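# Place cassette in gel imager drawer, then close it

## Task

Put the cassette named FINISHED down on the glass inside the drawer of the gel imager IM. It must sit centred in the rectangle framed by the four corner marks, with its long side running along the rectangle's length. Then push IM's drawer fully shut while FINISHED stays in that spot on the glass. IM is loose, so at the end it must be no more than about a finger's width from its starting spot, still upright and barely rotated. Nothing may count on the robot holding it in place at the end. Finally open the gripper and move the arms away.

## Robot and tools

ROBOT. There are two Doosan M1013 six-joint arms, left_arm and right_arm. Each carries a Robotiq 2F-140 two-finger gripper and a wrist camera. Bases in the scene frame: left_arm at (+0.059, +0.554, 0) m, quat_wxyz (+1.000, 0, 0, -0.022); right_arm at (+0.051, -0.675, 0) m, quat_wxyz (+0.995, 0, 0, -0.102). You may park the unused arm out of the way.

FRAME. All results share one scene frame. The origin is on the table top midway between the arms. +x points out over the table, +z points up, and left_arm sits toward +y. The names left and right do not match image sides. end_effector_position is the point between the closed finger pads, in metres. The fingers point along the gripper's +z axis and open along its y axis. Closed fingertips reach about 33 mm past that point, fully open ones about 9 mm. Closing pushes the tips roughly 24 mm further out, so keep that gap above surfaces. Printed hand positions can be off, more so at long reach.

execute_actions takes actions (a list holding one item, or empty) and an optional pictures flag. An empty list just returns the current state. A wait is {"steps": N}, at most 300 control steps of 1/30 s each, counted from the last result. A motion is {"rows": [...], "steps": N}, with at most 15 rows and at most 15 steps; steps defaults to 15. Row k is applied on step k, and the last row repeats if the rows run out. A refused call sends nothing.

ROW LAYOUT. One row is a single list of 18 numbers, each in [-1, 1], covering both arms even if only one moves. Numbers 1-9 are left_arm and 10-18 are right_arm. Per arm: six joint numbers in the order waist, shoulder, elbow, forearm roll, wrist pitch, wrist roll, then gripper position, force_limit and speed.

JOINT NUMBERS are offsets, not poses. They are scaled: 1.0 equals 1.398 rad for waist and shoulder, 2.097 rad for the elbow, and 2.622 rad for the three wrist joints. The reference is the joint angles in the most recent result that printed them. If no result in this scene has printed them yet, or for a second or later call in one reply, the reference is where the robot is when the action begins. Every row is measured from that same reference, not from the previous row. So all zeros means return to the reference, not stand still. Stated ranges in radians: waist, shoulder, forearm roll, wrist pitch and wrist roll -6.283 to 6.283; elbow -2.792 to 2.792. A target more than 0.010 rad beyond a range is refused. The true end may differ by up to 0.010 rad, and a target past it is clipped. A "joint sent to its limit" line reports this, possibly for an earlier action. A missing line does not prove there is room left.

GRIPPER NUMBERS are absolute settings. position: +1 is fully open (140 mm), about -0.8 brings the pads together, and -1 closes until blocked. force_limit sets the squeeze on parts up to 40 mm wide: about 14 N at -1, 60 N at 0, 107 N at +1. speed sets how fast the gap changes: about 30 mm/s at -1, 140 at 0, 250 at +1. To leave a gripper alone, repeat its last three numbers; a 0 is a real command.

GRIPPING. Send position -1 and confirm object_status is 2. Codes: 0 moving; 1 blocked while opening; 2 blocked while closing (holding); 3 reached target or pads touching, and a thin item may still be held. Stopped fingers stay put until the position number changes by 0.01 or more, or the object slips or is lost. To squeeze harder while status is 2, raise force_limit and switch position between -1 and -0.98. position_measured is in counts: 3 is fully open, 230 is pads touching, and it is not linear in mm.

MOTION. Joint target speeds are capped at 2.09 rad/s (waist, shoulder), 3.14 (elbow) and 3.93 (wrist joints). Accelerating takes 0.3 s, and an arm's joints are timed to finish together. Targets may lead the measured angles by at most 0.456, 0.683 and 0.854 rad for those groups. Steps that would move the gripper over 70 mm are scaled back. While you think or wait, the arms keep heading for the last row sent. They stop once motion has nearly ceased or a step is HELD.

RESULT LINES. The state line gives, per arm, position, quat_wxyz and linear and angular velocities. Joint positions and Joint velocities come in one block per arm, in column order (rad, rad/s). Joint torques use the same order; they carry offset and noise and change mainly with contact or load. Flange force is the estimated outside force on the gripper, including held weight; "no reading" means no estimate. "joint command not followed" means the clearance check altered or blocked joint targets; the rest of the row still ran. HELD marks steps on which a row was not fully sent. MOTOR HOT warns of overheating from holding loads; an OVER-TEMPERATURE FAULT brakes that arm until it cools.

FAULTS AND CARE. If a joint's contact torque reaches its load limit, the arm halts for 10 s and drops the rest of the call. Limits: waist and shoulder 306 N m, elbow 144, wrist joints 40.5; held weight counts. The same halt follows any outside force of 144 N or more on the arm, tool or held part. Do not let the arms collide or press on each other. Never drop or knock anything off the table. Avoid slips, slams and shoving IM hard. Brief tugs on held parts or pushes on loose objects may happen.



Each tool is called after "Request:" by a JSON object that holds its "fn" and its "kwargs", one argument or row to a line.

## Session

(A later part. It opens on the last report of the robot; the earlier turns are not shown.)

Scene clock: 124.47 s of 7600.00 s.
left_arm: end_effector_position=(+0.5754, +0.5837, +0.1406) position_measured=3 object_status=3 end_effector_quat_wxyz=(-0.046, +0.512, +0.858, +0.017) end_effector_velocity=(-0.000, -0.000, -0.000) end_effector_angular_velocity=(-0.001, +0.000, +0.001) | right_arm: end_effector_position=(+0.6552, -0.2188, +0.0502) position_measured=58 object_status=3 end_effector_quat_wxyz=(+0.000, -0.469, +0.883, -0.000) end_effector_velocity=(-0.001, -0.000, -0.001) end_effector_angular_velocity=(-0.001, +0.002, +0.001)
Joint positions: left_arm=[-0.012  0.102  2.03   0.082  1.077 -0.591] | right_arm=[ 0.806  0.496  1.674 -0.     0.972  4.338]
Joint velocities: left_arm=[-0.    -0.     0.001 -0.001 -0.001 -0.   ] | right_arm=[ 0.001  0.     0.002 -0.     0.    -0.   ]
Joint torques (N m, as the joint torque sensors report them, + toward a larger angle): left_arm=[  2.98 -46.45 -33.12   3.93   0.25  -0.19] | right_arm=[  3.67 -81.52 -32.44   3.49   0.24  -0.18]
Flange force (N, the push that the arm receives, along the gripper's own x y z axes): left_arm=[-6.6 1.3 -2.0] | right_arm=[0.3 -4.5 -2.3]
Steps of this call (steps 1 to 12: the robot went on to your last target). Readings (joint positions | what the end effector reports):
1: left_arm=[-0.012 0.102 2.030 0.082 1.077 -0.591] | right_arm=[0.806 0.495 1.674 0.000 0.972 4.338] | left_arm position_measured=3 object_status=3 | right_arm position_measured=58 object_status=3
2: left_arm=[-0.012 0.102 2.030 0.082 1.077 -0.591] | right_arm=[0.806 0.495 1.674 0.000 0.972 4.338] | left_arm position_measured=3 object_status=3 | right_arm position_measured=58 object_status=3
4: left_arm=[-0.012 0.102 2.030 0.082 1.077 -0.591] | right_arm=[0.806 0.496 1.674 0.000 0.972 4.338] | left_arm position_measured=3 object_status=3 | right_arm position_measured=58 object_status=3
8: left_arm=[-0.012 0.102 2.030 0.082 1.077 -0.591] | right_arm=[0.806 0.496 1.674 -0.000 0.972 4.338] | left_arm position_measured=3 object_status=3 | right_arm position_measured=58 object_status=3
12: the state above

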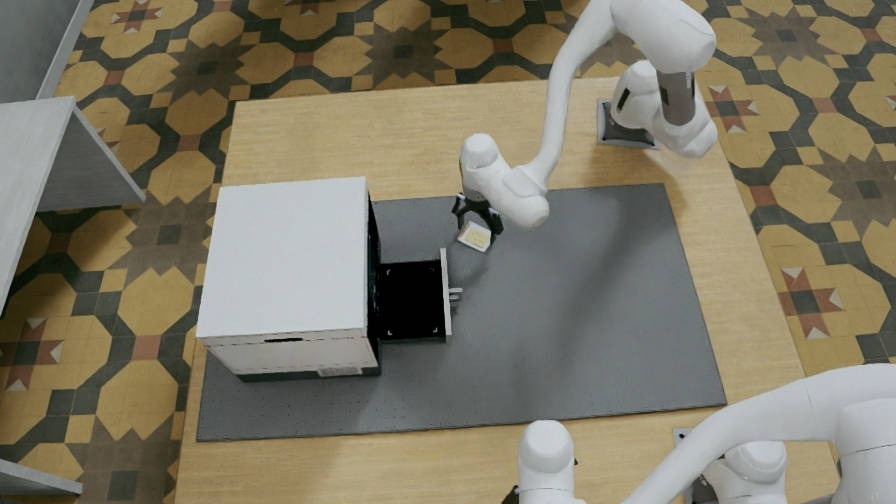

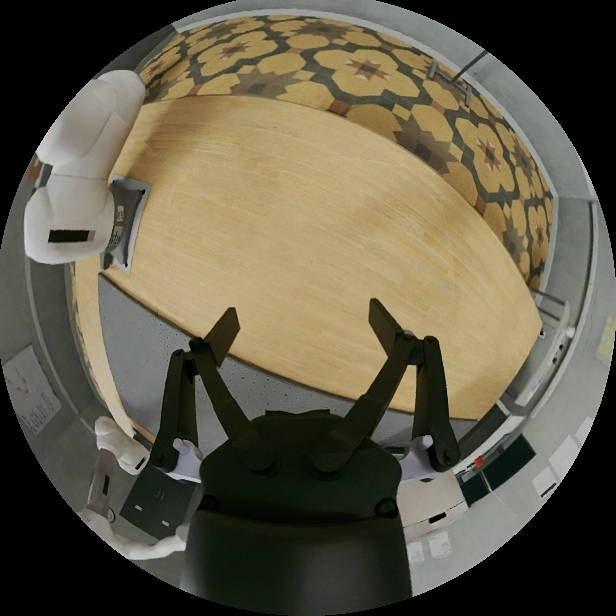

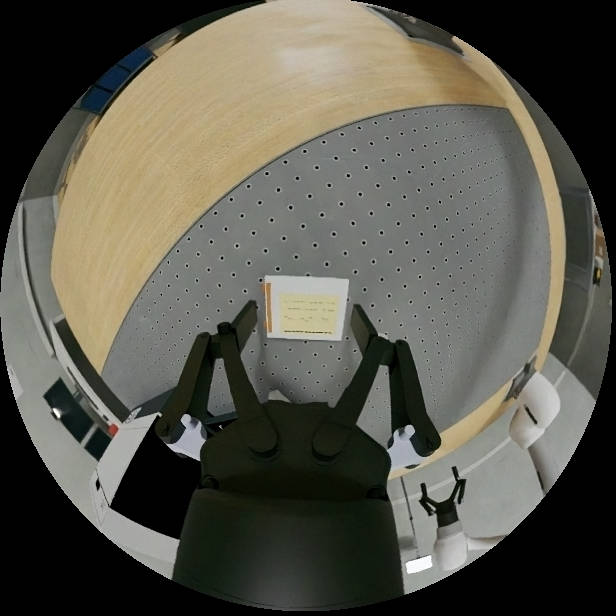

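Request:
{"fn": "execute_actions", "kwargs": {
  "actions": [
    {"rows": [[0,0,0,0,0,0,1,0,0,0,0.004,0.00186,0,-0.0036,0,0.56,-0.3,0.3],[0,0,0,0,0,0,1,0,0,0,0.008,0.00372,0,-0.00723,0,0.56,-0.3,0.3]], "steps": 12}
  ],
  "pictures": false
}}

Request:
{"fn": "execute_actions", "kwargs": {
  "actions": [
    {"rows": [[0,0,0,0,0,0,1,0,0,0,0,0,0,0,0,-1,-0.3,-0.7]], "steps": 15}
  ],
  "pictures": false
}}

Request:
{"fn": "execute_actions", "kwargs": {
  "actions": [
    {"steps": 12}
  ]
}}

Scene clock: 133.90 s of 7600.00 s.
left_arm: end_effector_position=(+0.5754, +0.5837, +0.1406) position_measured=3 object_status=3 end_effector_quat_wxyz=(-0.046, +0.512, +0.858, +0.017) end_effector_velocity=(-0.001, +0.000, -0.001) end_effector_angular_velocity=(+0.000, +0.001, -0.001) | right_arm: end_effector_position=(+0.6552, -0.2187, +0.0382) position_measured=58 object_status=3 end_effector_quat_wxyz=(+0.000, -0.469, +0.883, -0.000) end_effector_velocity=(-0.000, +0.000, +0.000) end_effector_angular_velocity=(+0.001, -0.001, -0.000)
Joint positions: left_arm=[-0.012  0.102  2.03   0.082  1.077 -0.591] | right_arm=[ 0.806  0.507  1.682 -0.     0.953  4.338]
Joint velocities: left_arm=[-0.     0.     0.002  0.001 -0.001 -0.   ] | right_arm=[ 0.    -0.001  0.     0.    -0.     0.001]
Joint torques (N m, as the joint torque sensors report them, + toward a larger angle): left_arm=[  3.36 -45.67 -32.8    3.86   0.16  -0.23] | right_arm=[  3.23 -81.93 -31.67   3.37   0.23  -0.07]
Flange force (N, the push that the arm receives, along the gripper's own x y z axes): left_arm=[-6.5 0.3 -3.1] | right_arm=[-0.1 -4.3 -3.1]
Steps of this call (steps 1 to 15: the robot went on to your last target; steps 16 to 90: nothing new was sent; then 6.03 s passed at rest; steps 91 to 102: all 12 steps of this action). Readings (joint positions | what the end effector reports):
91: left_arm=[-0.012 0.102 2.030 0.082 1.077 -0.591] | right_arm=[0.806 0.496 1.674 -0.000 0.971 4.338] | left_arm position_measured=3 object_status=3 | right_arm position_measured=58 object_status=3
92: left_arm=[-0.012 0.102 2.030 0.082 1.077 -0.591] | right_arm=[0.806 0.497 1.676 -0.000 0.968 4.338] | left_arm position_measured=3 object_status=3 | right_arm position_measured=58 object_status=3
94: left_arm=[-0.012 0.102 2.030 0.082 1.077 -0.591] | right_arm=[0.806 0.504 1.680 -0.000 0.958 4.338] | left_arm position_measured=3 object_status=3 | right_arm position_measured=58 object_status=3
98: left_arm=[-0.012 0.102 2.030 0.082 1.077 -0.591] | right_arm=[0.806 0.507 1.682 -0.000 0.953 4.338] | left_arm position_measured=3 object_status=3 | right_arm position_measured=58 object_status=3
102: the state above

Scene clock: 134.40 s of 7600.00 s.
left_arm: end_effector_position=(+0.5754, +0.5837, +0.1406) position_measured=3 object_status=3 end_effector_quat_wxyz=(-0.046, +0.512, +0.858, +0.017) end_effector_velocity=(+0.001, -0.000, +0.000) end_effector_angular_velocity=(+0.001, -0.001, -0.001) | right_arm: end_effector_position=(+0.6552, -0.2187, +0.0382) position_measured=86 object_status=2 end_effector_quat_wxyz=(+0.000, -0.469, +0.883, -0.000) end_effector_velocity=(+0.000, +0.001, +0.001) end_effector_angular_velocity=(+0.001, -0.002, +0.001)
Joint positions: left_arm=[-0.012  0.102  2.03   0.082  1.077 -0.591] | right_arm=[ 0.806  0.507  1.682 -0.     0.953  4.338]
Joint velocities: left_arm=[-0.001  0.    -0.001  0.001 -0.    -0.   ] | right_arm=[ 0.    -0.001 -0.     0.    -0.001 -0.001]
Joint torques (N m, as the joint torque sensors report them, + toward a larger angle): left_arm=[  3.42 -45.68 -32.92   3.8   -0.08  -0.16] | right_arm=[  4.16 -60.39 -23.58   3.64  -2.2   -0.21]
Flange force (N, the push that the arm receives, along the gripper's own x y z axes): left_arm=[-6.9 0.2 -3.8] | right_arm=[8.4 -2.3 -32.9]
Steps of this call (steps 1 to 15: all 15 steps of this action). Readings (joint positions | what the end effector reports):
1: left_arm=[-0.012 0.102 2.030 0.082 1.077 -0.591] | right_arm=[0.806 0.507 1.682 -0.000 0.953 4.338] | left_arm position_measured=3 object_status=3 | right_arm position_measured=58 object_status=0
2: left_arm=[-0.012 0.102 2.030 0.082 1.077 -0.591] | right_arm=[0.806 0.507 1.682 -0.000 0.953 4.338] | left_arm position_measured=3 object_status=3 | right_arm position_measured=60 object_status=0
4: left_arm=[-0.012 0.102 2.030 0.082 1.077 -0.591] | right_arm=[0.806 0.507 1.682 -0.000 0.953 4.338] | left_arm position_measured=3 object_status=3 | right_arm position_measured=67 object_status=0
8: left_arm=[-0.012 0.102 2.030 0.082 1.077 -0.591] | right_arm=[0.806 0.507 1.682 -0.000 0.953 4.338] | left_arm position_measured=3 object_status=3 | right_arm position_measured=80 object_status=0
15: the state above

Scene clock: 134.80 s of 7600.00 s.
left_arm: end_effector_position=(+0.5754, +0.5837, +0.1406) position_measured=3 object_status=3 end_effector_quat_wxyz=(-0.046, +0.512, +0.858, +0.017) end_effector_velocity=(+0.000, -0.000, +0.000) end_effector_angular_velocity=(-0.000, -0.001, +0.002) | right_arm: end_effector_position=(+0.6552, -0.2187, +0.0382) position_measured=86 object_status=2 end_effector_quat_wxyz=(+0.000, -0.469, +0.883, -0.000) end_effector_velocity=(-0.001, -0.000, -0.001) end_effector_angular_velocity=(-0.001, +0.002, +0.001)
Joint positions: left_arm=[-0.012  0.102  2.03   0.082  1.077 -0.591] | right_arm=[ 0.806  0.507  1.682 -0.     0.953  4.338]
Joint velocities: left_arm=[-0.    -0.001  0.    -0.    -0.    -0.002] | right_arm=[ 0.001  0.001  0.002  0.    -0.    -0.001]
Joint torques (N m, as the joint torque sensors report them, + toward a larger angle): left_arm=[  2.68 -46.81 -33.03   3.94   0.    -0.07] | right_arm=[  4.25 -60.36 -23.73   3.71  -2.29  -0.23]
Flange force (N, the push that the arm receives, along the gripper's own x y z axes): left_arm=[-6.6 2.2 -2.5] | right_arm=[8.7 -2.5 -32.3]
Steps of this call (steps 1 to 12: the robot went on to your last target). Readings (joint positions | what the end effector reports):
1: left_arm=[-0.012 0.102 2.030 0.082 1.077 -0.591] | right_arm=[0.806 0.507 1.682 -0.000 0.953 4.338] | left_arm position_measured=3 object_status=3 | right_arm position_measured=86 object_status=2
2: left_arm=[-0.012 0.102 2.030 0.082 1.077 -0.591] | right_arm=[0.806 0.507 1.682 -0.000 0.953 4.338] | left_arm position_measured=3 object_status=3 | right_arm position_measured=86 object_status=2
4: left_arm=[-0.012 0.102 2.030 0.082 1.077 -0.591] | right_arm=[0.806 0.507 1.682 -0.000 0.953 4.338] | left_arm position_measured=3 object_status=3 | right_arm position_measured=86 object_status=2
8: left_arm=[-0.012 0.102 2.030 0.082 1.077 -0.591] | right_arm=[0.806 0.507 1.682 -0.000 0.953 4.338] | left_arm position_measured=3 object_status=3 | right_arm position_measured=86 object_status=2
12: the state above

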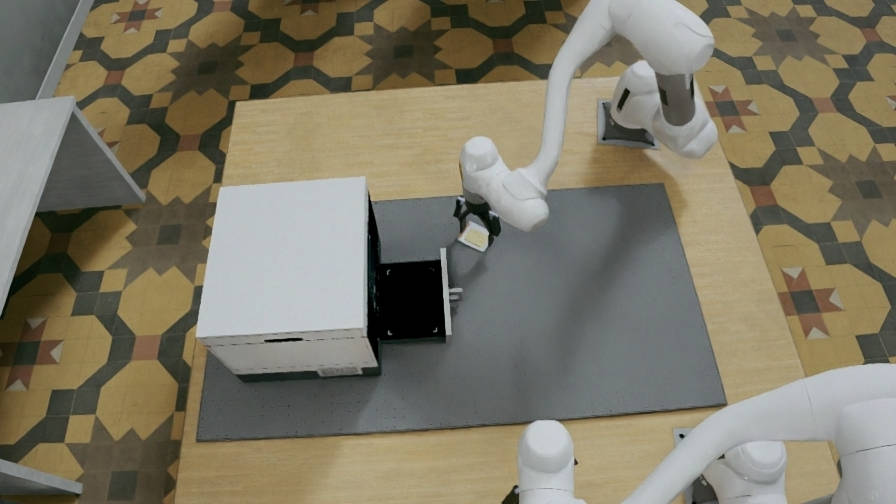

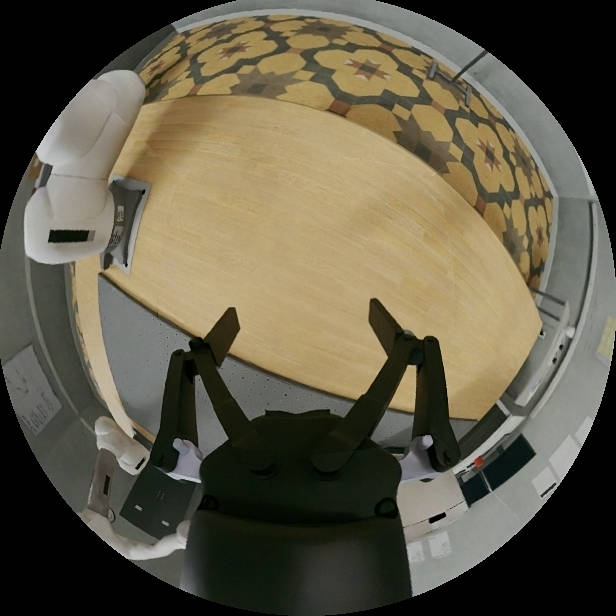

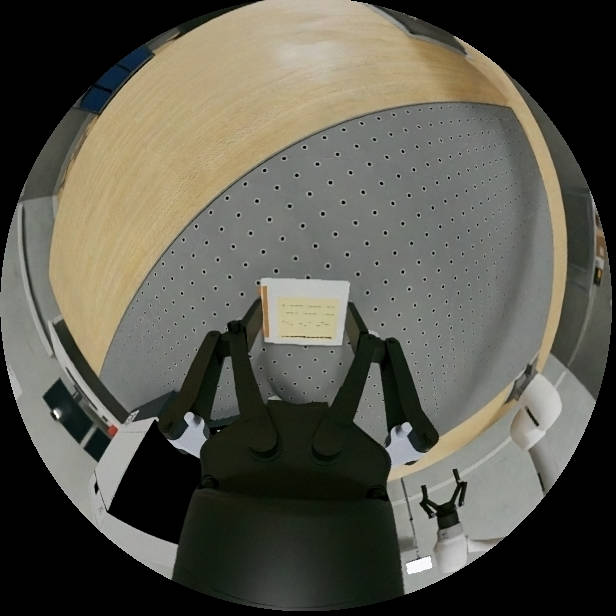

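Request:
{"fn": "execute_actions", "kwargs": {
  "actions": [
    {"rows": [[0,0,0,0,0,0,1,0,0,0,-0.003,-0.002,0,0.0033,0,-1,-0.3,-0.7],[0,0,0,0,0,0,1,0,0,0,-0.006,-0.0043,0,0.0066,0,-1,-0.3,-0.7],[0,0,0,0,0,0,1,0,0,0,-0.01,-0.0071,0,0.011,0,-1,-0.3,-0.7],[0,0,0,0,0,0,1,0,0,0,-0.016,-0.0114,0,0.0177,0,-1,-0.3,-0.7],[0,0,0,0,0,0,1,0,0,0,-0.022,-0.0157,0,0.0243,0,-1,-0.3,-0.7],[0,0,0,0,0,0,1,0,0,0,-0.028,-0.02,0,0.0309,0,-1,-0.3,-0.7],[0,0,0,0,0,0,1,0,0,0,-0.034,-0.0243,0,0.0375,0,-1,-0.3,-0.7],[0,0,0,0,0,0,1,0,0,0,-0.04,-0.0286,0,0.0441,0,-1,-0.3,-0.7],[0,0,0,0,0,0,1,0,0,0,-0.046,-0.0329,0,0.0508,0,-1,-0.3,-0.7],[0,0,0,0,0,0,1,0,0,0,-0.052,-0.0372,0,0.0574,0,-1,-0.3,-0.7],[0,0,0,0,0,0,1,0,0,0,-0.058,-0.0415,0,0.064,0,-1,-0.3,-0.7],[0,0,0,0,0,0,1,0,0,0,-0.064,-0.0458,0,0.0706,0,-1,-0.3,-0.7],[0,0,0,0,0,0,1,0,0,0,-0.07,-0.0501,0,0.0773,0,-1,-0.3,-0.7],[0,0,0,0,0,0,1,0,0,0,-0.075,-0.0537,0,0.0828,0,-1,-0.3,-0.7],[0,0,0,0,0,0,1,0,0,0,-0.0791,-0.0566,0,0.0873,0,-1,-0.3,-0.7]], "steps": 15}
  ],
  "pictures": false
}}

Request:
{"fn": "execute_actions", "kwargs": {
  "actions": [
    {"steps": 12}
  ]
}}

Scene clock: 143.77 s of 7600.00 s.
left_arm: end_effector_position=(+0.5754, +0.5837, +0.1406) position_measured=3 object_status=3 end_effector_quat_wxyz=(-0.046, +0.512, +0.858, +0.017) end_effector_velocity=(-0.000, -0.000, +0.000) end_effector_angular_velocity=(-0.001, +0.000, -0.000) | right_arm: end_effector_position=(+0.6571, -0.2175, +0.1551) position_measured=86 object_status=2 end_effector_quat_wxyz=(+0.000, -0.469, +0.883, -0.000) end_effector_velocity=(-0.016, -0.010, +0.308) end_effector_angular_velocity=(+0.002, -0.003, +0.001)
Joint positions: left_arm=[-0.012  0.102  2.03   0.082  1.077 -0.591] | right_arm=[ 0.806  0.415  1.584 -0.     1.142  4.338]
Joint velocities: left_arm=[ 0.    -0.001  0.    -0.001  0.     0.001] | right_arm=[ 0.001 -0.236 -0.255 -0.     0.486  0.   ]
Joint torques (N m, as the joint torque sensors report them, + toward a larger angle): left_arm=[  3.48 -45.99 -32.48   3.85  -0.01  -0.22] | right_arm=[  3.05 -78.23 -35.13   3.59   0.41  -0.22]
Flange force (N, the push that the arm receives, along the gripper's own x y z axes): left_arm=[-7.2 1.1 -3.9] | right_arm=[-2.3 -4.8 0.2]
Steps of this call (steps 1 to 15: the robot went on to your last target; steps 16 to 90: nothing new was sent; then 5.47 s passed at rest; steps 91 to 105: all 15 steps of this action). Readings (joint positions | what the end effector reports):
91: left_arm=[-0.012 0.102 2.030 0.082 1.077 -0.591] | right_arm=[0.806 0.507 1.682 -0.000 0.953 4.338] | left_arm position_measured=3 object_status=3 | right_arm position_measured=86 object_status=2
92: left_arm=[-0.012 0.102 2.030 0.082 1.077 -0.591] | right_arm=[0.806 0.506 1.681 -0.000 0.955 4.338] | left_arm position_measured=3 object_status=3 | right_arm position_measured=86 object_status=2
94: left_arm=[-0.012 0.102 2.030 0.082 1.077 -0.591] | right_arm=[0.806 0.499 1.674 -0.000 0.969 4.338] | left_arm position_measured=3 object_status=3 | right_arm position_measured=86 object_status=2
98: left_arm=[-0.012 0.102 2.030 0.082 1.077 -0.591] | right_arm=[0.806 0.473 1.646 -0.000 1.023 4.338] | left_arm position_measured=3 object_status=3 | right_arm position_measured=86 object_status=2
105: the state above

Scene clock: 144.17 s of 7600.00 s.
left_arm: end_effector_position=(+0.5754, +0.5837, +0.1406) position_measured=3 object_status=3 end_effector_quat_wxyz=(-0.046, +0.512, +0.858, +0.017) end_effector_velocity=(-0.000, +0.000, -0.000) end_effector_angular_velocity=(+0.001, +0.000, +0.001) | right_arm: end_effector_position=(+0.6553, -0.2187, +0.1800) position_measured=86 object_status=2 end_effector_quat_wxyz=(+0.000, -0.469, +0.883, -0.000) end_effector_velocity=(+0.001, -0.000, -0.000) end_effector_angular_velocity=(-0.000, -0.000, +0.000)
Joint positions: left_arm=[-0.012  0.102  2.03   0.082  1.077 -0.591] | right_arm=[ 0.806  0.396  1.564 -0.     1.182  4.338]
Joint velocities: left_arm=[ 0.     0.     0.     0.001 -0.    -0.001] | right_arm=[-0.001  0.001 -0.001 -0.     0.    -0.001]
Joint torques (N m, as the joint torque sensors report them, + toward a larger angle): left_arm=[  2.64 -46.69 -32.8    3.82   0.12  -0.26] | right_arm=[  4.27 -77.13 -36.49   3.84   0.3   -0.11]
Flange force (N, the push that the arm receives, along the gripper's own x y z axes): left_arm=[-6.0 2.6 -2.5] | right_arm=[-0.9 -6.4 -1.7]
Steps of this call (steps 1 to 12: the robot went on to your last target). Readings (joint positions | what the end effector reports):
1: left_arm=[-0.012 0.102 2.030 0.082 1.077 -0.591] | right_arm=[0.806 0.408 1.576 -0.000 1.158 4.338] | left_arm position_measured=3 object_status=3 | right_arm position_measured=86 object_status=2
2: left_arm=[-0.012 0.102 2.030 0.082 1.077 -0.591] | right_arm=[0.806 0.401 1.569 -0.000 1.170 4.338] | left_arm position_measured=3 object_status=3 | right_arm position_measured=86 object_status=2
4: left_arm=[-0.012 0.102 2.030 0.082 1.077 -0.591] | right_arm=[0.806 0.397 1.565 -0.000 1.179 4.338] | left_arm position_measured=3 object_status=3 | right_arm position_measured=86 object_status=2
8: left_arm=[-0.012 0.102 2.030 0.082 1.077 -0.591] | right_arm=[0.806 0.396 1.564 -0.000 1.181 4.338] | left_arm position_measured=3 object_status=3 | right_arm position_measured=86 object_status=2
12: the state above

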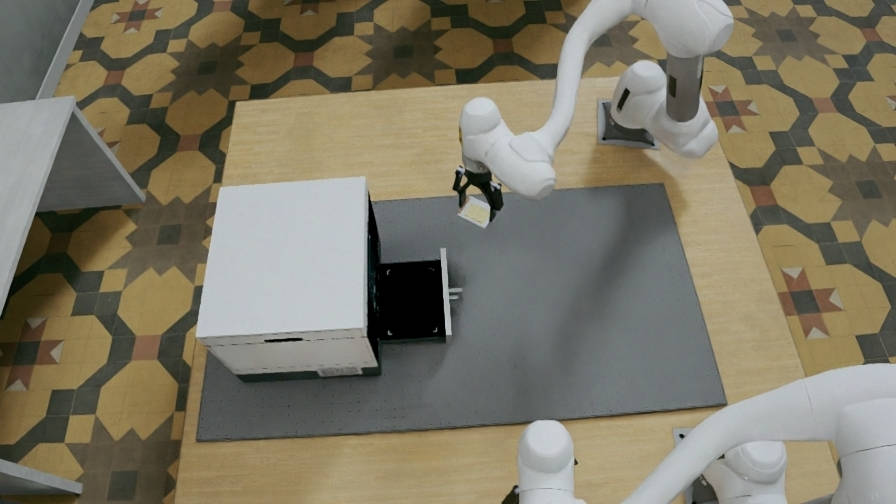

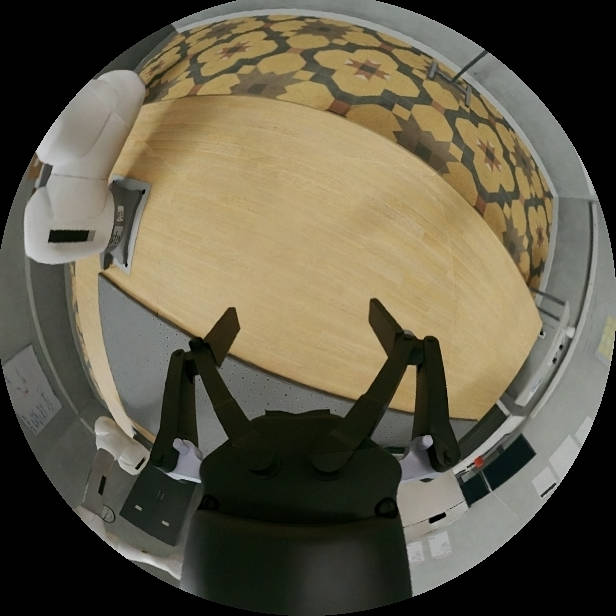

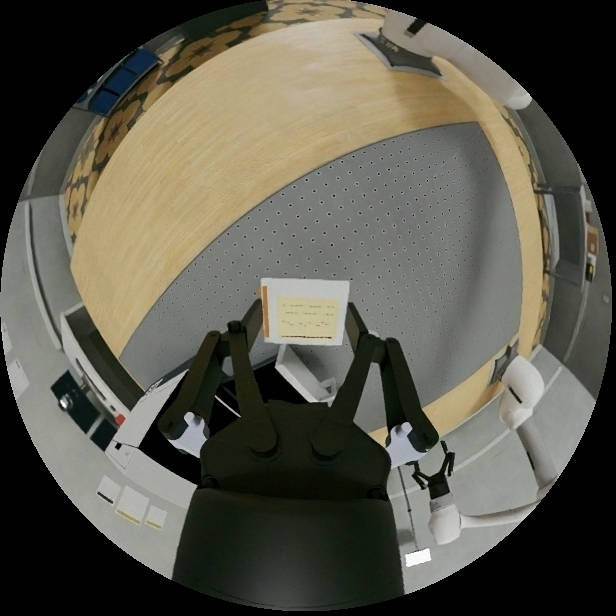

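Request:
{"fn": "execute_actions", "kwargs": {
  "actions": [
    {"rows": [[0,0,0,0,0,0,1,0,0,0.0009,0.008,-0.0087,0,0.0027,0.0079,-1,-0.3,-0.7],[0,0,0,0,0,0,1,0,0,0.0023,0.0199,-0.0218,0,0.0068,0.0198,-1,-0.3,-0.7],[0,0,0,0,0,0,1,0,0,0.0041,0.0359,-0.0392,0,0.0122,0.0357,-1,-0.3,-0.7],[0,0,0,0,0,0,1,0,0,0.0059,0.0518,-0.0566,0,0.0176,0.0515,-1,-0.3,-0.7],[0,0,0,0,0,0,1,0,0,0.0077,0.0678,-0.074,0,0.023,0.0674,-1,-0.3,-0.7],[0,0,0,0,0,0,1,0,0,0.0095,0.0837,-0.0914,0,0.0284,0.0833,-1,-0.3,-0.7],[0,0,0,0,0,0,1,0,0,0.0114,0.0997,-0.1088,0,0.0339,0.0991,-1,-0.3,-0.7],[0,0,0,0,0,0,1,0,0,0.0132,0.1156,-0.1262,0,0.0393,0.115,-1,-0.3,-0.7],[0,0,0,0,0,0,1,0,0,0.015,0.1316,-0.1436,0,0.0447,0.1308,-1,-0.3,-0.7],[0,0,0,0,0,0,1,0,0,0.0168,0.1475,-0.161,0,0.0501,0.1467,-1,-0.3,-0.7],[0,0,0,0,0,0,1,0,0,0.0186,0.1635,-0.1784,0,0.0555,0.1626,-1,-0.3,-0.7],[0,0,0,0,0,0,1,0,0,0.0204,0.1794,-0.1958,0,0.0609,0.1784,-1,-0.3,-0.7],[0,0,0,0,0,0,1,0,0,0.0222,0.1954,-0.2132,0,0.0663,0.1943,-1,-0.3,-0.7],[0,0,0,0,0,0,1,0,0,0.0241,0.2113,-0.2307,0,0.0718,0.2101,-1,-0.3,-0.7],[0,0,0,0,0,0,1,0,0,0.0259,0.2273,-0.2481,0,0.0772,0.226,-1,-0.3,-0.7]], "steps": 15}
  ],
  "pictures": false
}}

Request:
{"fn": "execute_actions", "kwargs": {
  "actions": [
    {"steps": 12}
  ],
  "pictures": false
}}

Scene clock: 154.10 s of 7600.00 s.
left_arm: end_effector_position=(+0.5754, +0.5837, +0.1406) position_measured=3 object_status=3 end_effector_quat_wxyz=(-0.046, +0.512, +0.858, +0.017) end_effector_velocity=(-0.001, -0.000, -0.000) end_effector_angular_velocity=(+0.000, +0.001, -0.000) | right_arm: end_effector_position=(+0.7666, -0.1127, +0.1881) position_measured=86 object_status=2 end_effector_quat_wxyz=(+0.000, -0.278, +0.961, +0.000) end_effector_velocity=(+0.265, +0.277, -0.012) end_effector_angular_velocity=(+0.001, -0.001, -1.130)
Joint positions: left_arm=[-0.012  0.102  2.03   0.082  1.077 -0.591] | right_arm=[ 0.833  0.632  1.177 -0.     1.332  4.778]
Joint velocities: left_arm=[-0.    -0.     0.001 -0.     0.     0.   ] | right_arm=[ 0.075  0.65  -1.065 -0.     0.413  1.206]
Joint torques (N m, as the joint torque sensors report them, + toward a larger angle): left_arm=[  2.69 -46.46 -32.57   3.97  -0.01  -0.15] | right_arm=[  2.29 -95.02 -36.11   4.03   0.11  -0.36]
Flange force (N, the push that the arm receives, along the gripper's own x y z axes): left_arm=[-6.5 2.3 -3.4] | right_arm=[-1.2 -0.7 -6.3]
Steps of this call (steps 1 to 30: the robot went on to your last target; steps 31 to 90: nothing new was sent; then 6.43 s passed at rest; steps 91 to 105: all 15 steps of this action). Readings (joint positions | what the end effector reports):
91: left_arm=[-0.012 0.102 2.030 0.082 1.077 -0.591] | right_arm=[0.806 0.396 1.563 -0.000 1.182 4.338] | left_arm position_measured=3 object_status=3 | right_arm position_measured=86 object_status=2
92: left_arm=[-0.012 0.102 2.030 0.082 1.077 -0.591] | right_arm=[0.807 0.399 1.558 -0.000 1.184 4.344] | left_arm position_measured=3 object_status=3 | right_arm position_measured=86 object_status=2
94: left_arm=[-0.012 0.102 2.030 0.082 1.077 -0.591] | right_arm=[0.809 0.416 1.530 -0.000 1.195 4.377] | left_arm position_measured=3 object_status=3 | right_arm position_measured=86 object_status=2
98: left_arm=[-0.012 0.102 2.030 0.082 1.077 -0.591] | right_arm=[0.816 0.483 1.421 -0.000 1.237 4.501] | left_arm position_measured=3 object_status=3 | right_arm position_measured=86 object_status=2
105: the state above

Scene clock: 154.50 s of 7600.00 s.
left_arm: end_effector_position=(+0.5754, +0.5837, +0.1406) position_measured=3 object_status=3 end_effector_quat_wxyz=(-0.046, +0.512, +0.858, +0.017) end_effector_velocity=(+0.000, +0.000, -0.000) end_effector_angular_velocity=(-0.000, +0.000, +0.001) | right_arm: end_effector_position=(+0.7981, -0.0787, +0.1851) position_measured=86 object_status=2 end_effector_quat_wxyz=(+0.000, -0.208, +0.978, +0.000) end_effector_velocity=(-0.000, +0.000, -0.002) end_effector_angular_velocity=(-0.001, +0.002, -0.002)
Joint positions: left_arm=[-0.012  0.102  2.03   0.082  1.077 -0.591] | right_arm=[ 0.843  0.714  1.043 -0.     1.384  4.931]
Joint velocities: left_arm=[ 0.     0.001 -0.001 -0.    -0.    -0.001] | right_arm=[0.    0.002 0.    0.    0.    0.002]
Joint torques (N m, as the joint torque sensors report them, + toward a larger angle): left_arm=[  2.88 -47.15 -32.68   3.74   0.07  -0.18] | right_arm=[   3.67 -106.41  -38.33    4.19    0.25   -0.31]
Flange force (N, the push that the arm receives, along the gripper's own x y z axes): left_arm=[-7.4 3.3 -2.2] | right_arm=[-4.6 -2.2 -3.2]
Steps of this call (steps 1 to 12: the robot went on to your last target). Readings (joint positions | what the end effector reports):
1: left_arm=[-0.012 0.102 2.030 0.082 1.077 -0.591] | right_arm=[0.836 0.654 1.141 -0.000 1.346 4.819] | left_arm position_measured=3 object_status=3 | right_arm position_measured=86 object_status=2
2: left_arm=[-0.012 0.102 2.030 0.082 1.077 -0.591] | right_arm=[0.838 0.675 1.108 -0.000 1.359 4.857] | left_arm position_measured=3 object_status=3 | right_arm position_measured=86 object_status=2
4: left_arm=[-0.012 0.102 2.030 0.082 1.077 -0.591] | right_arm=[0.841 0.704 1.060 -0.000 1.377 4.911] | left_arm position_measured=3 object_status=3 | right_arm position_measured=86 object_status=2
8: left_arm=[-0.012 0.102 2.030 0.082 1.077 -0.591] | right_arm=[0.843 0.713 1.044 -0.000 1.384 4.930] | left_arm position_measured=3 object_status=3 | right_arm position_measured=86 object_status=2
12: the state above

Request:
{"fn": "execute_actions", "kwargs": {
  "actions": [
    {"rows": [[0,0,0,0,0,0,1,0,0,0.0006,0.0051,-0.0056,0,0.0017,0.0051,-1,-0.3,-0.7],[0,0,0,0,0,0,1,0,0,0.0015,0.0137,-0.0149,0,0.0047,0.0136,-1,-0.3,-0.7],[0,0,0,0,0,0,1,0,0,0.0029,0.0257,-0.028,0,0.0087,0.0255,-1,-0.3,-0.7],[0,0,0,0,0,0,1,0,0,0.0044,0.0394,-0.0429,0,0.0134,0.0392,-1,-0.3,-0.7],[0,0,0,0,0,0,1,0,0,0.0059,0.0531,-0.0579,0,0.0181,0.0528,-1,-0.3,-0.7],[0,0,0,0,0,0,1,0,0,0.0074,0.0668,-0.0728,0,0.0227,0.0664,-1,-0.3,-0.7],[0,0,0,0,0,0,1,0,0,0.0089,0.0805,-0.0877,0,0.0274,0.08,-1,-0.3,-0.7],[0,0,0,0,0,0,1,0,0,0.0105,0.0942,-0.1027,0,0.0321,0.0937,-1,-0.3,-0.7],[0,0,0,0,0,0,1,0,0,0.012,0.1079,-0.1176,0,0.0367,0.1073,-1,-0.3,-0.7],[0,0,0,0,0,0,1,0,0,0.0135,0.1216,-0.1326,0,0.0414,0.1209,-1,-0.3,-0.7],[0,0,0,0,0,0,1,0,0,0.015,0.1352,-0.1475,0,0.0461,0.1345,-1,-0.3,-0.7],[0,0,0,0,0,0,1,0,0,0.0163,0.1472,-0.1606,0,0.0501,0.1465,-1,-0.3,-0.7],[0,0,0,0,0,0,1,0,0,0.0175,0.1575,-0.1718,0,0.0536,0.1567,-1,-0.3,-0.7],[0,0,0,0,0,0,1,0,0,0.0184,0.1661,-0.1811,0,0.0566,0.1652,-1,-0.3,-0.7],[0,0,0,0,0,0,1,0,0,0.019,0.1712,-0.1867,0,0.0583,0.1703,-1,-0.3,-0.7]], "steps": 15}
  ],
  "pictures": false
}}

Request:
{"fn": "execute_actions", "kwargs": {
  "actions": [
    {"steps": 12}
  ]
}}

Scene clock: 161.67 s of 7600.00 s.
left_arm: end_effector_position=(+0.5754, +0.5837, +0.1406) position_measured=3 object_status=3 end_effector_quat_wxyz=(-0.046, +0.512, +0.858, +0.017) end_effector_velocity=(-0.000, +0.001, -0.000) end_effector_angular_velocity=(+0.000, +0.000, +0.000) | right_arm: end_effector_position=(+0.8578, -0.0061, +0.1660) position_measured=86 object_status=2 end_effector_quat_wxyz=(+0.000, -0.037, +0.999, -0.000) end_effector_velocity=(+0.119, +0.163, -0.066) end_effector_angular_velocity=(-0.001, +0.000, -0.851)
Joint positions: left_arm=[-0.012  0.102  2.03   0.082  1.077 -0.591] | right_arm=[ 0.864  0.91   0.722 -0.     1.509  5.297]
Joint velocities: left_arm=[ 0.001 -0.     0.     0.    -0.     0.001] | right_arm=[ 0.054  0.487 -0.798 -0.     0.311  0.904]
Joint torques (N m, as the joint torque sensors report them, + toward a larger angle): left_arm=[  3.22 -46.27 -32.95   3.87   0.01  -0.05] | right_arm=[   1.05 -129.68  -39.69    4.17    0.49   -0.03]
Flange force (N, the push that the arm receives, along the gripper's own x y z axes): left_arm=[-6.7 1.1 -3.0] | right_arm=[-8.9 5.5 -2.1]
Steps of this call (steps 1 to 30: the robot went on to your last target; steps 31 to 90: nothing new was sent; then 3.67 s passed at rest; steps 91 to 105: all 15 steps of this action). Readings (joint positions | what the end effector reports):
91: left_arm=[-0.012 0.102 2.030 0.082 1.077 -0.591] | right_arm=[0.843 0.714 1.043 -0.000 1.384 4.931] | left_arm position_measured=3 object_status=3 | right_arm position_measured=86 object_status=2
92: left_arm=[-0.012 0.102 2.030 0.082 1.077 -0.591] | right_arm=[0.843 0.716 1.039 -0.000 1.385 4.935] | left_arm position_measured=3 object_status=3 | right_arm position_measured=86 object_status=2
94: left_arm=[-0.012 0.102 2.030 0.082 1.077 -0.591] | right_arm=[0.844 0.729 1.018 -0.000 1.394 4.960] | left_arm position_measured=3 object_status=3 | right_arm position_measured=86 object_status=2
98: left_arm=[-0.012 0.102 2.030 0.082 1.077 -0.591] | right_arm=[0.850 0.785 0.927 -0.000 1.429 5.064] | left_arm position_measured=3 object_status=3 | right_arm position_measured=86 object_status=2
105: the state above

Scene clock: 162.07 s of 7600.00 s.
left_arm: end_effector_position=(+0.5754, +0.5837, +0.1406) position_measured=3 object_status=3 end_effector_quat_wxyz=(-0.046, +0.512, +0.858, +0.017) end_effector_velocity=(-0.000, +0.001, -0.000) end_effector_angular_velocity=(-0.000, +0.001, -0.000) | right_arm: end_effector_position=(+0.8676, +0.0079, +0.1601) position_measured=86 object_status=2 end_effector_quat_wxyz=(+0.000, +0.000, +1.000, -0.000) end_effector_velocity=(+0.000, +0.000, +0.001) end_effector_angular_velocity=(+0.001, -0.001, -0.000)
Joint positions: left_arm=[-0.012  0.102  2.03   0.082  1.077 -0.591] | right_arm=[ 0.869  0.953  0.652 -0.     1.537  5.377]
Joint velocities: left_arm=[ 0.001  0.     0.001 -0.    -0.     0.001] | right_arm=[ 0.    -0.001 -0.001  0.     0.     0.001]
Joint torques (N m, as the joint torque sensors report them, + toward a larger angle): left_arm=[  3.61 -46.58 -32.72   3.79   0.08  -0.3 ] | right_arm=[   3.65 -125.62  -39.28    4.21    0.28   -0.27]
Flange force (N, the push that the arm receives, along the gripper's own x y z axes): left_arm=[-7.9 1.5 -2.8] | right_arm=[-8.5 3.2 -4.6]
Steps of this call (steps 1 to 12: the robot went on to your last target). Readings (joint positions | what the end effector reports):
1: left_arm=[-0.012 0.102 2.030 0.082 1.077 -0.591] | right_arm=[0.866 0.926 0.696 -0.000 1.519 5.326] | left_arm position_measured=3 object_status=3 | right_arm position_measured=86 object_status=2
2: left_arm=[-0.012 0.102 2.030 0.082 1.077 -0.591] | right_arm=[0.867 0.939 0.676 -0.000 1.527 5.350] | left_arm position_measured=3 object_status=3 | right_arm position_measured=86 object_status=2
4: left_arm=[-0.012 0.102 2.030 0.082 1.077 -0.591] | right_arm=[0.869 0.951 0.655 -0.000 1.535 5.373] | left_arm position_measured=3 object_status=3 | right_arm position_measured=86 object_status=2
8: left_arm=[-0.012 0.102 2.030 0.082 1.077 -0.591] | right_arm=[0.869 0.953 0.652 -0.000 1.537 5.377] | left_arm position_measured=3 object_status=3 | right_arm position_measured=86 object_status=2
12: the state above

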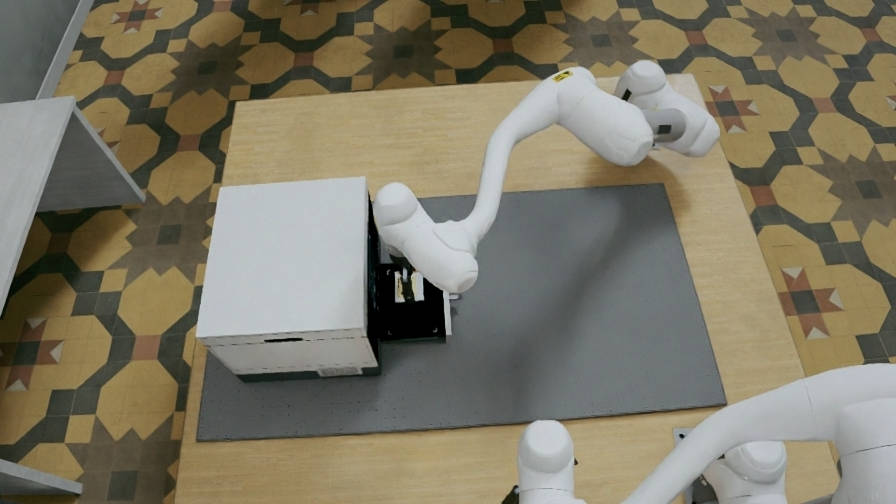

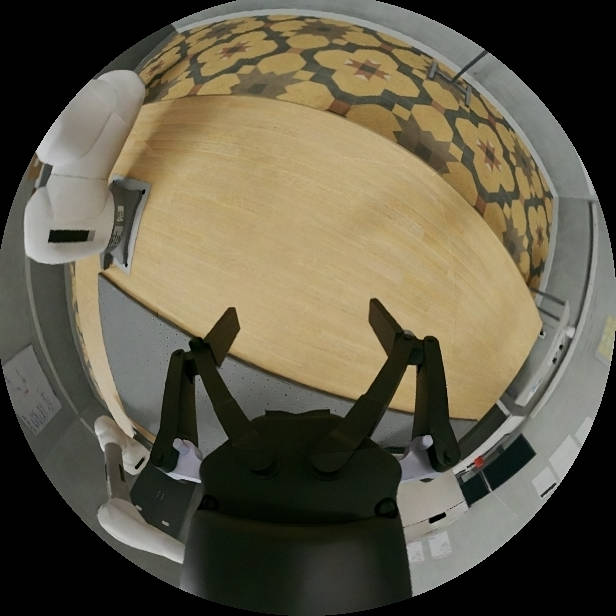

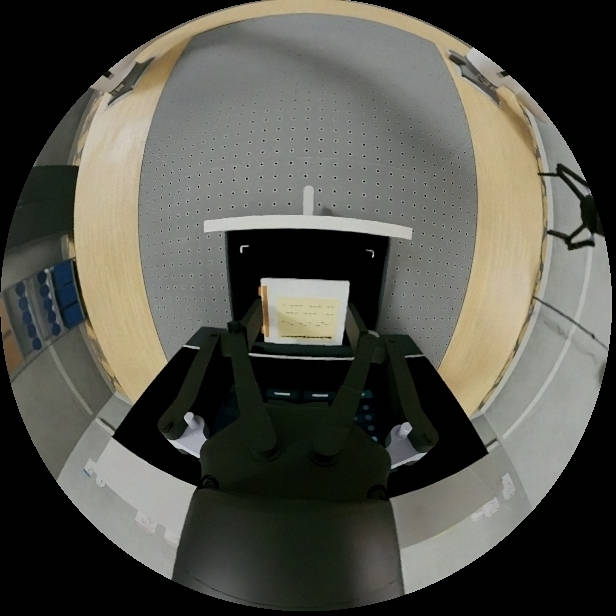

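Request:
{"fn": "execute_actions", "kwargs": {
  "actions": [
    {"rows": [[0,0,0,0,0,0,1,0,0,0,0.0011,0.0046,0,-0.0043,0,-1,-0.3,-0.7],[0,0,0,0,0,0,1,0,0,0,0.0022,0.0091,0,-0.0085,0,-1,-0.3,-0.7],[0,0,0,0,0,0,1,0,0,0,0.0034,0.0137,0,-0.0128,0,-1,-0.3,-0.7],[0,0,0,0,0,0,1,0,0,0,0.0045,0.0183,0,-0.017,0,-1,-0.3,-0.7],[0,0,0,0,0,0,1,0,0,0,0.0056,0.0228,0,-0.0213,0,-1,-0.3,-0.7],[0,0,0,0,0,0,1,0,0,0,0.0067,0.0274,0,-0.0255,0,-1,-0.3,-0.7],[0,0,0,0,0,0,1,0,0,0,0.0079,0.032,0,-0.0298,0,-1,-0.3,-0.7],[0,0,0,0,0,0,1,0,0,0,0.009,0.0365,0,-0.034,0,-1,-0.3,-0.7],[0,0,0,0,0,0,1,0,0,0,0.0101,0.0411,0,-0.0383,0,-1,-0.3,-0.7],[0,0,0,0,0,0,1,0,0,0,0.01123,0.04566,0,-0.04251,0,-1,-0.3,-0.7]], "steps": 15}
  ],
  "pictures": false
}}

Request:
{"fn": "execute_actions", "kwargs": {
  "actions": [
    {"steps": 8}
  ]
}}

Request:
{"fn": "zoom_image", "kwargs": {
  "camera": "cam_high",
  "region": [350, 210, 530, 370]
}}

Request:
{"fn": "zoom_image", "kwargs": {
  "camera": "cam_right_wrist",
  "region": [190, 200, 430, 400]
}}

Scene clock: 171.27 s of 7600.00 s.
left_arm: end_effector_position=(+0.5754, +0.5837, +0.1406) position_measured=3 object_status=3 end_effector_quat_wxyz=(-0.046, +0.512, +0.858, +0.017) end_effector_velocity=(+0.000, +0.000, +0.001) end_effector_angular_velocity=(-0.000, -0.001, -0.001) | right_arm: end_effector_position=(+0.8676, +0.0080, +0.0906) position_measured=86 object_status=2 end_effector_quat_wxyz=(+0.000, +0.000, +1.000, -0.000) end_effector_velocity=(+0.000, +0.001, -0.008) end_effector_angular_velocity=(+0.003, -0.004, -0.001)
Joint positions: left_arm=[-0.012  0.102  2.03   0.082  1.077 -0.591] | right_arm=[ 0.869  0.969  0.747 -0.     1.426  5.377]
Joint velocities: left_arm=[ 0.    -0.001 -0.    -0.    -0.     0.001] | right_arm=[ 0.     0.     0.013 -0.    -0.019  0.001]
Joint torques (N m, as the joint torque sensors report them, + toward a larger angle): left_arm=[  3.99 -45.64 -32.7    3.93   0.06  -0.14] | right_arm=[   3.04 -118.93  -37.93    3.61    0.43   -0.19]
Flange force (N, the push that the arm receives, along the gripper's own x y z axes): left_arm=[-7.9 -0.2 -3.9] | right_arm=[-1.5 -2.6 -3.2]
Steps of this call (steps 1 to 30: the robot went on to your last target; steps 31 to 90: nothing new was sent; then 5.70 s passed at rest; steps 91 to 105: all 15 steps of this action). Readings (joint positions | what the end effector reports):
91: left_arm=[-0.012 0.102 2.030 0.082 1.077 -0.591] | right_arm=[0.869 0.953 0.652 -0.000 1.537 5.377] | left_arm position_measured=3 object_status=3 | right_arm position_measured=86 object_status=2
92: left_arm=[-0.012 0.102 2.030 0.082 1.077 -0.591] | right_arm=[0.869 0.953 0.654 -0.000 1.534 5.377] | left_arm position_measured=3 object_status=3 | right_arm position_measured=86 object_status=2
94: left_arm=[-0.012 0.102 2.030 0.082 1.077 -0.591] | right_arm=[0.869 0.956 0.668 -0.000 1.518 5.377] | left_arm position_measured=3 object_status=3 | right_arm position_measured=86 object_status=2
98: left_arm=[-0.012 0.102 2.030 0.082 1.077 -0.591] | right_arm=[0.869 0.962 0.704 -0.000 1.476 5.377] | left_arm position_measured=3 object_status=3 | right_arm position_measured=86 object_status=2
105: the state above

Scene clock: 171.53 s of 7600.00 s.
left_arm: end_effector_position=(+0.5754, +0.5837, +0.1406) position_measured=3 object_status=3 end_effector_quat_wxyz=(-0.046, +0.512, +0.858, +0.017) end_effector_velocity=(+0.000, -0.000, -0.000) end_effector_angular_velocity=(-0.000, -0.000, -0.000) | right_arm: end_effector_position=(+0.8676, +0.0079, +0.0901) position_measured=86 object_status=2 end_effector_quat_wxyz=(+0.000, +0.000, +1.000, +0.000) end_effector_velocity=(-0.000, +0.001, +0.000) end_effector_angular_velocity=(+0.000, -0.000, +0.001)
Joint positions: left_arm=[-0.012  0.102  2.03   0.082  1.077 -0.591] | right_arm=[ 0.869  0.969  0.747 -0.     1.425  5.377]
Joint velocities: left_arm=[-0.     0.    -0.    -0.    -0.001 -0.   ] | right_arm=[ 0.001  0.    -0.001  0.     0.    -0.   ]
Joint torques (N m, as the joint torque sensors report them, + toward a larger angle): left_arm=[  2.84 -45.93 -33.35   3.8    0.04  -0.13] | right_arm=[   4.45 -125.37  -38.55    3.99    0.41   -0.18]
Flange force (N, the push that the arm receives, along the gripper's own x y z axes): left_arm=[-5.7 0.5 -2.9] | right_arm=[-8.3 2.3 -3.2]
Steps of this call (steps 1 to 8: the robot went on to your last target). Readings (joint positions | what the end effector reports):
1: left_arm=[-0.012 0.102 2.030 0.082 1.077 -0.591] | right_arm=[0.869 0.969 0.747 -0.000 1.426 5.377] | left_arm position_measured=3 object_status=3 | right_arm position_measured=86 object_status=2
2: left_arm=[-0.012 0.102 2.030 0.082 1.077 -0.591] | right_arm=[0.869 0.969 0.747 -0.000 1.426 5.377] | left_arm position_measured=3 object_status=3 | right_arm position_measured=86 object_status=2
4: left_arm=[-0.012 0.102 2.030 0.082 1.077 -0.591] | right_arm=[0.869 0.969 0.747 -0.000 1.425 5.377] | left_arm position_measured=3 object_status=3 | right_arm position_measured=86 object_status=2
8: the state above

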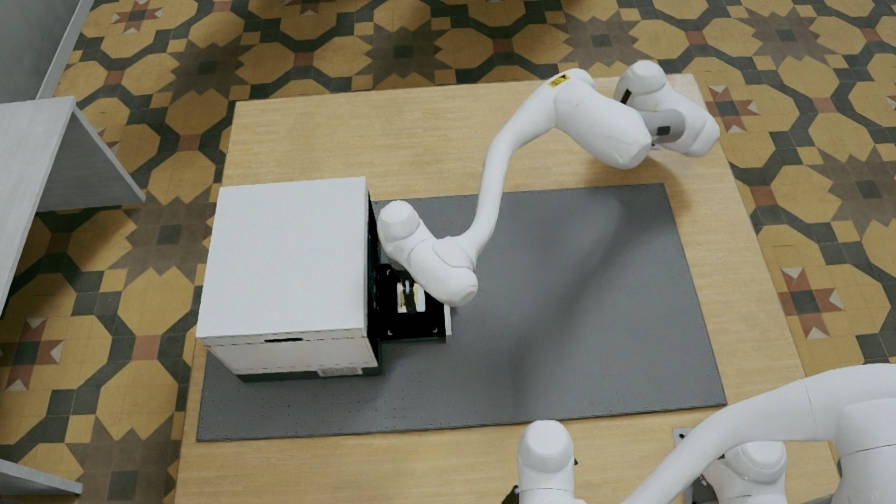

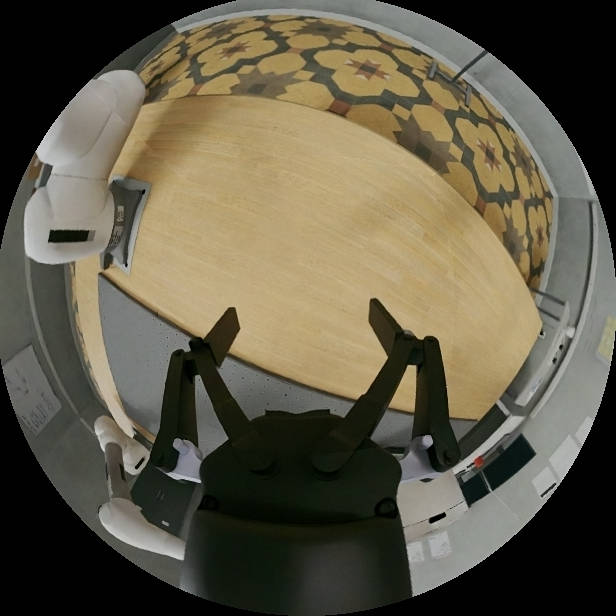

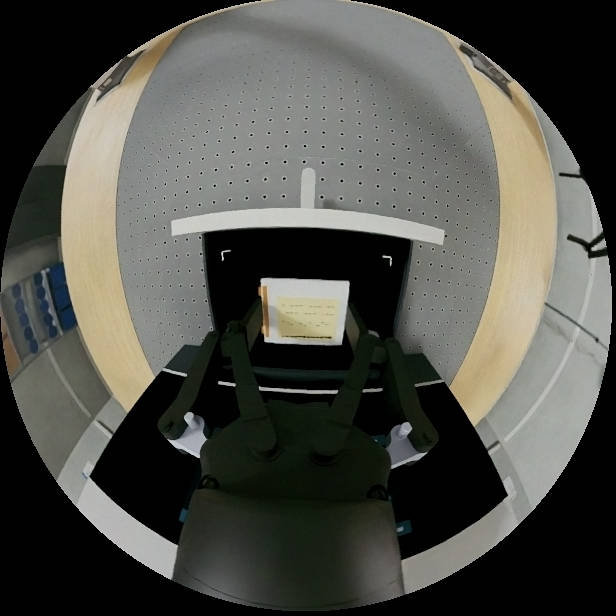

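Region (350, 210, 530, 370) of cam_high's 896x504 image, scaled by 2.800, with more detail than that image has.

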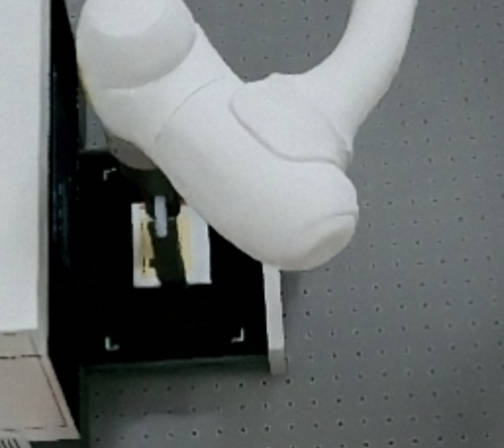

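Region (190, 200, 430, 400) of cam_right_wrist's 616x616 image, scaled by 2.100, with more detail than that image has.

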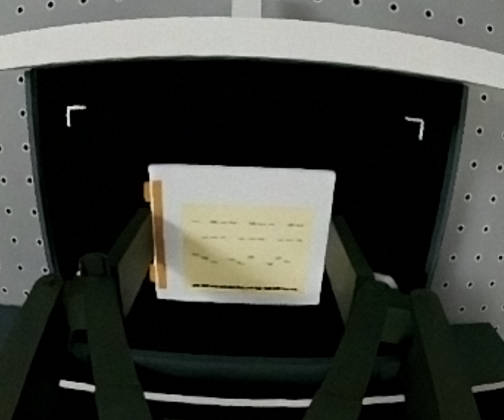

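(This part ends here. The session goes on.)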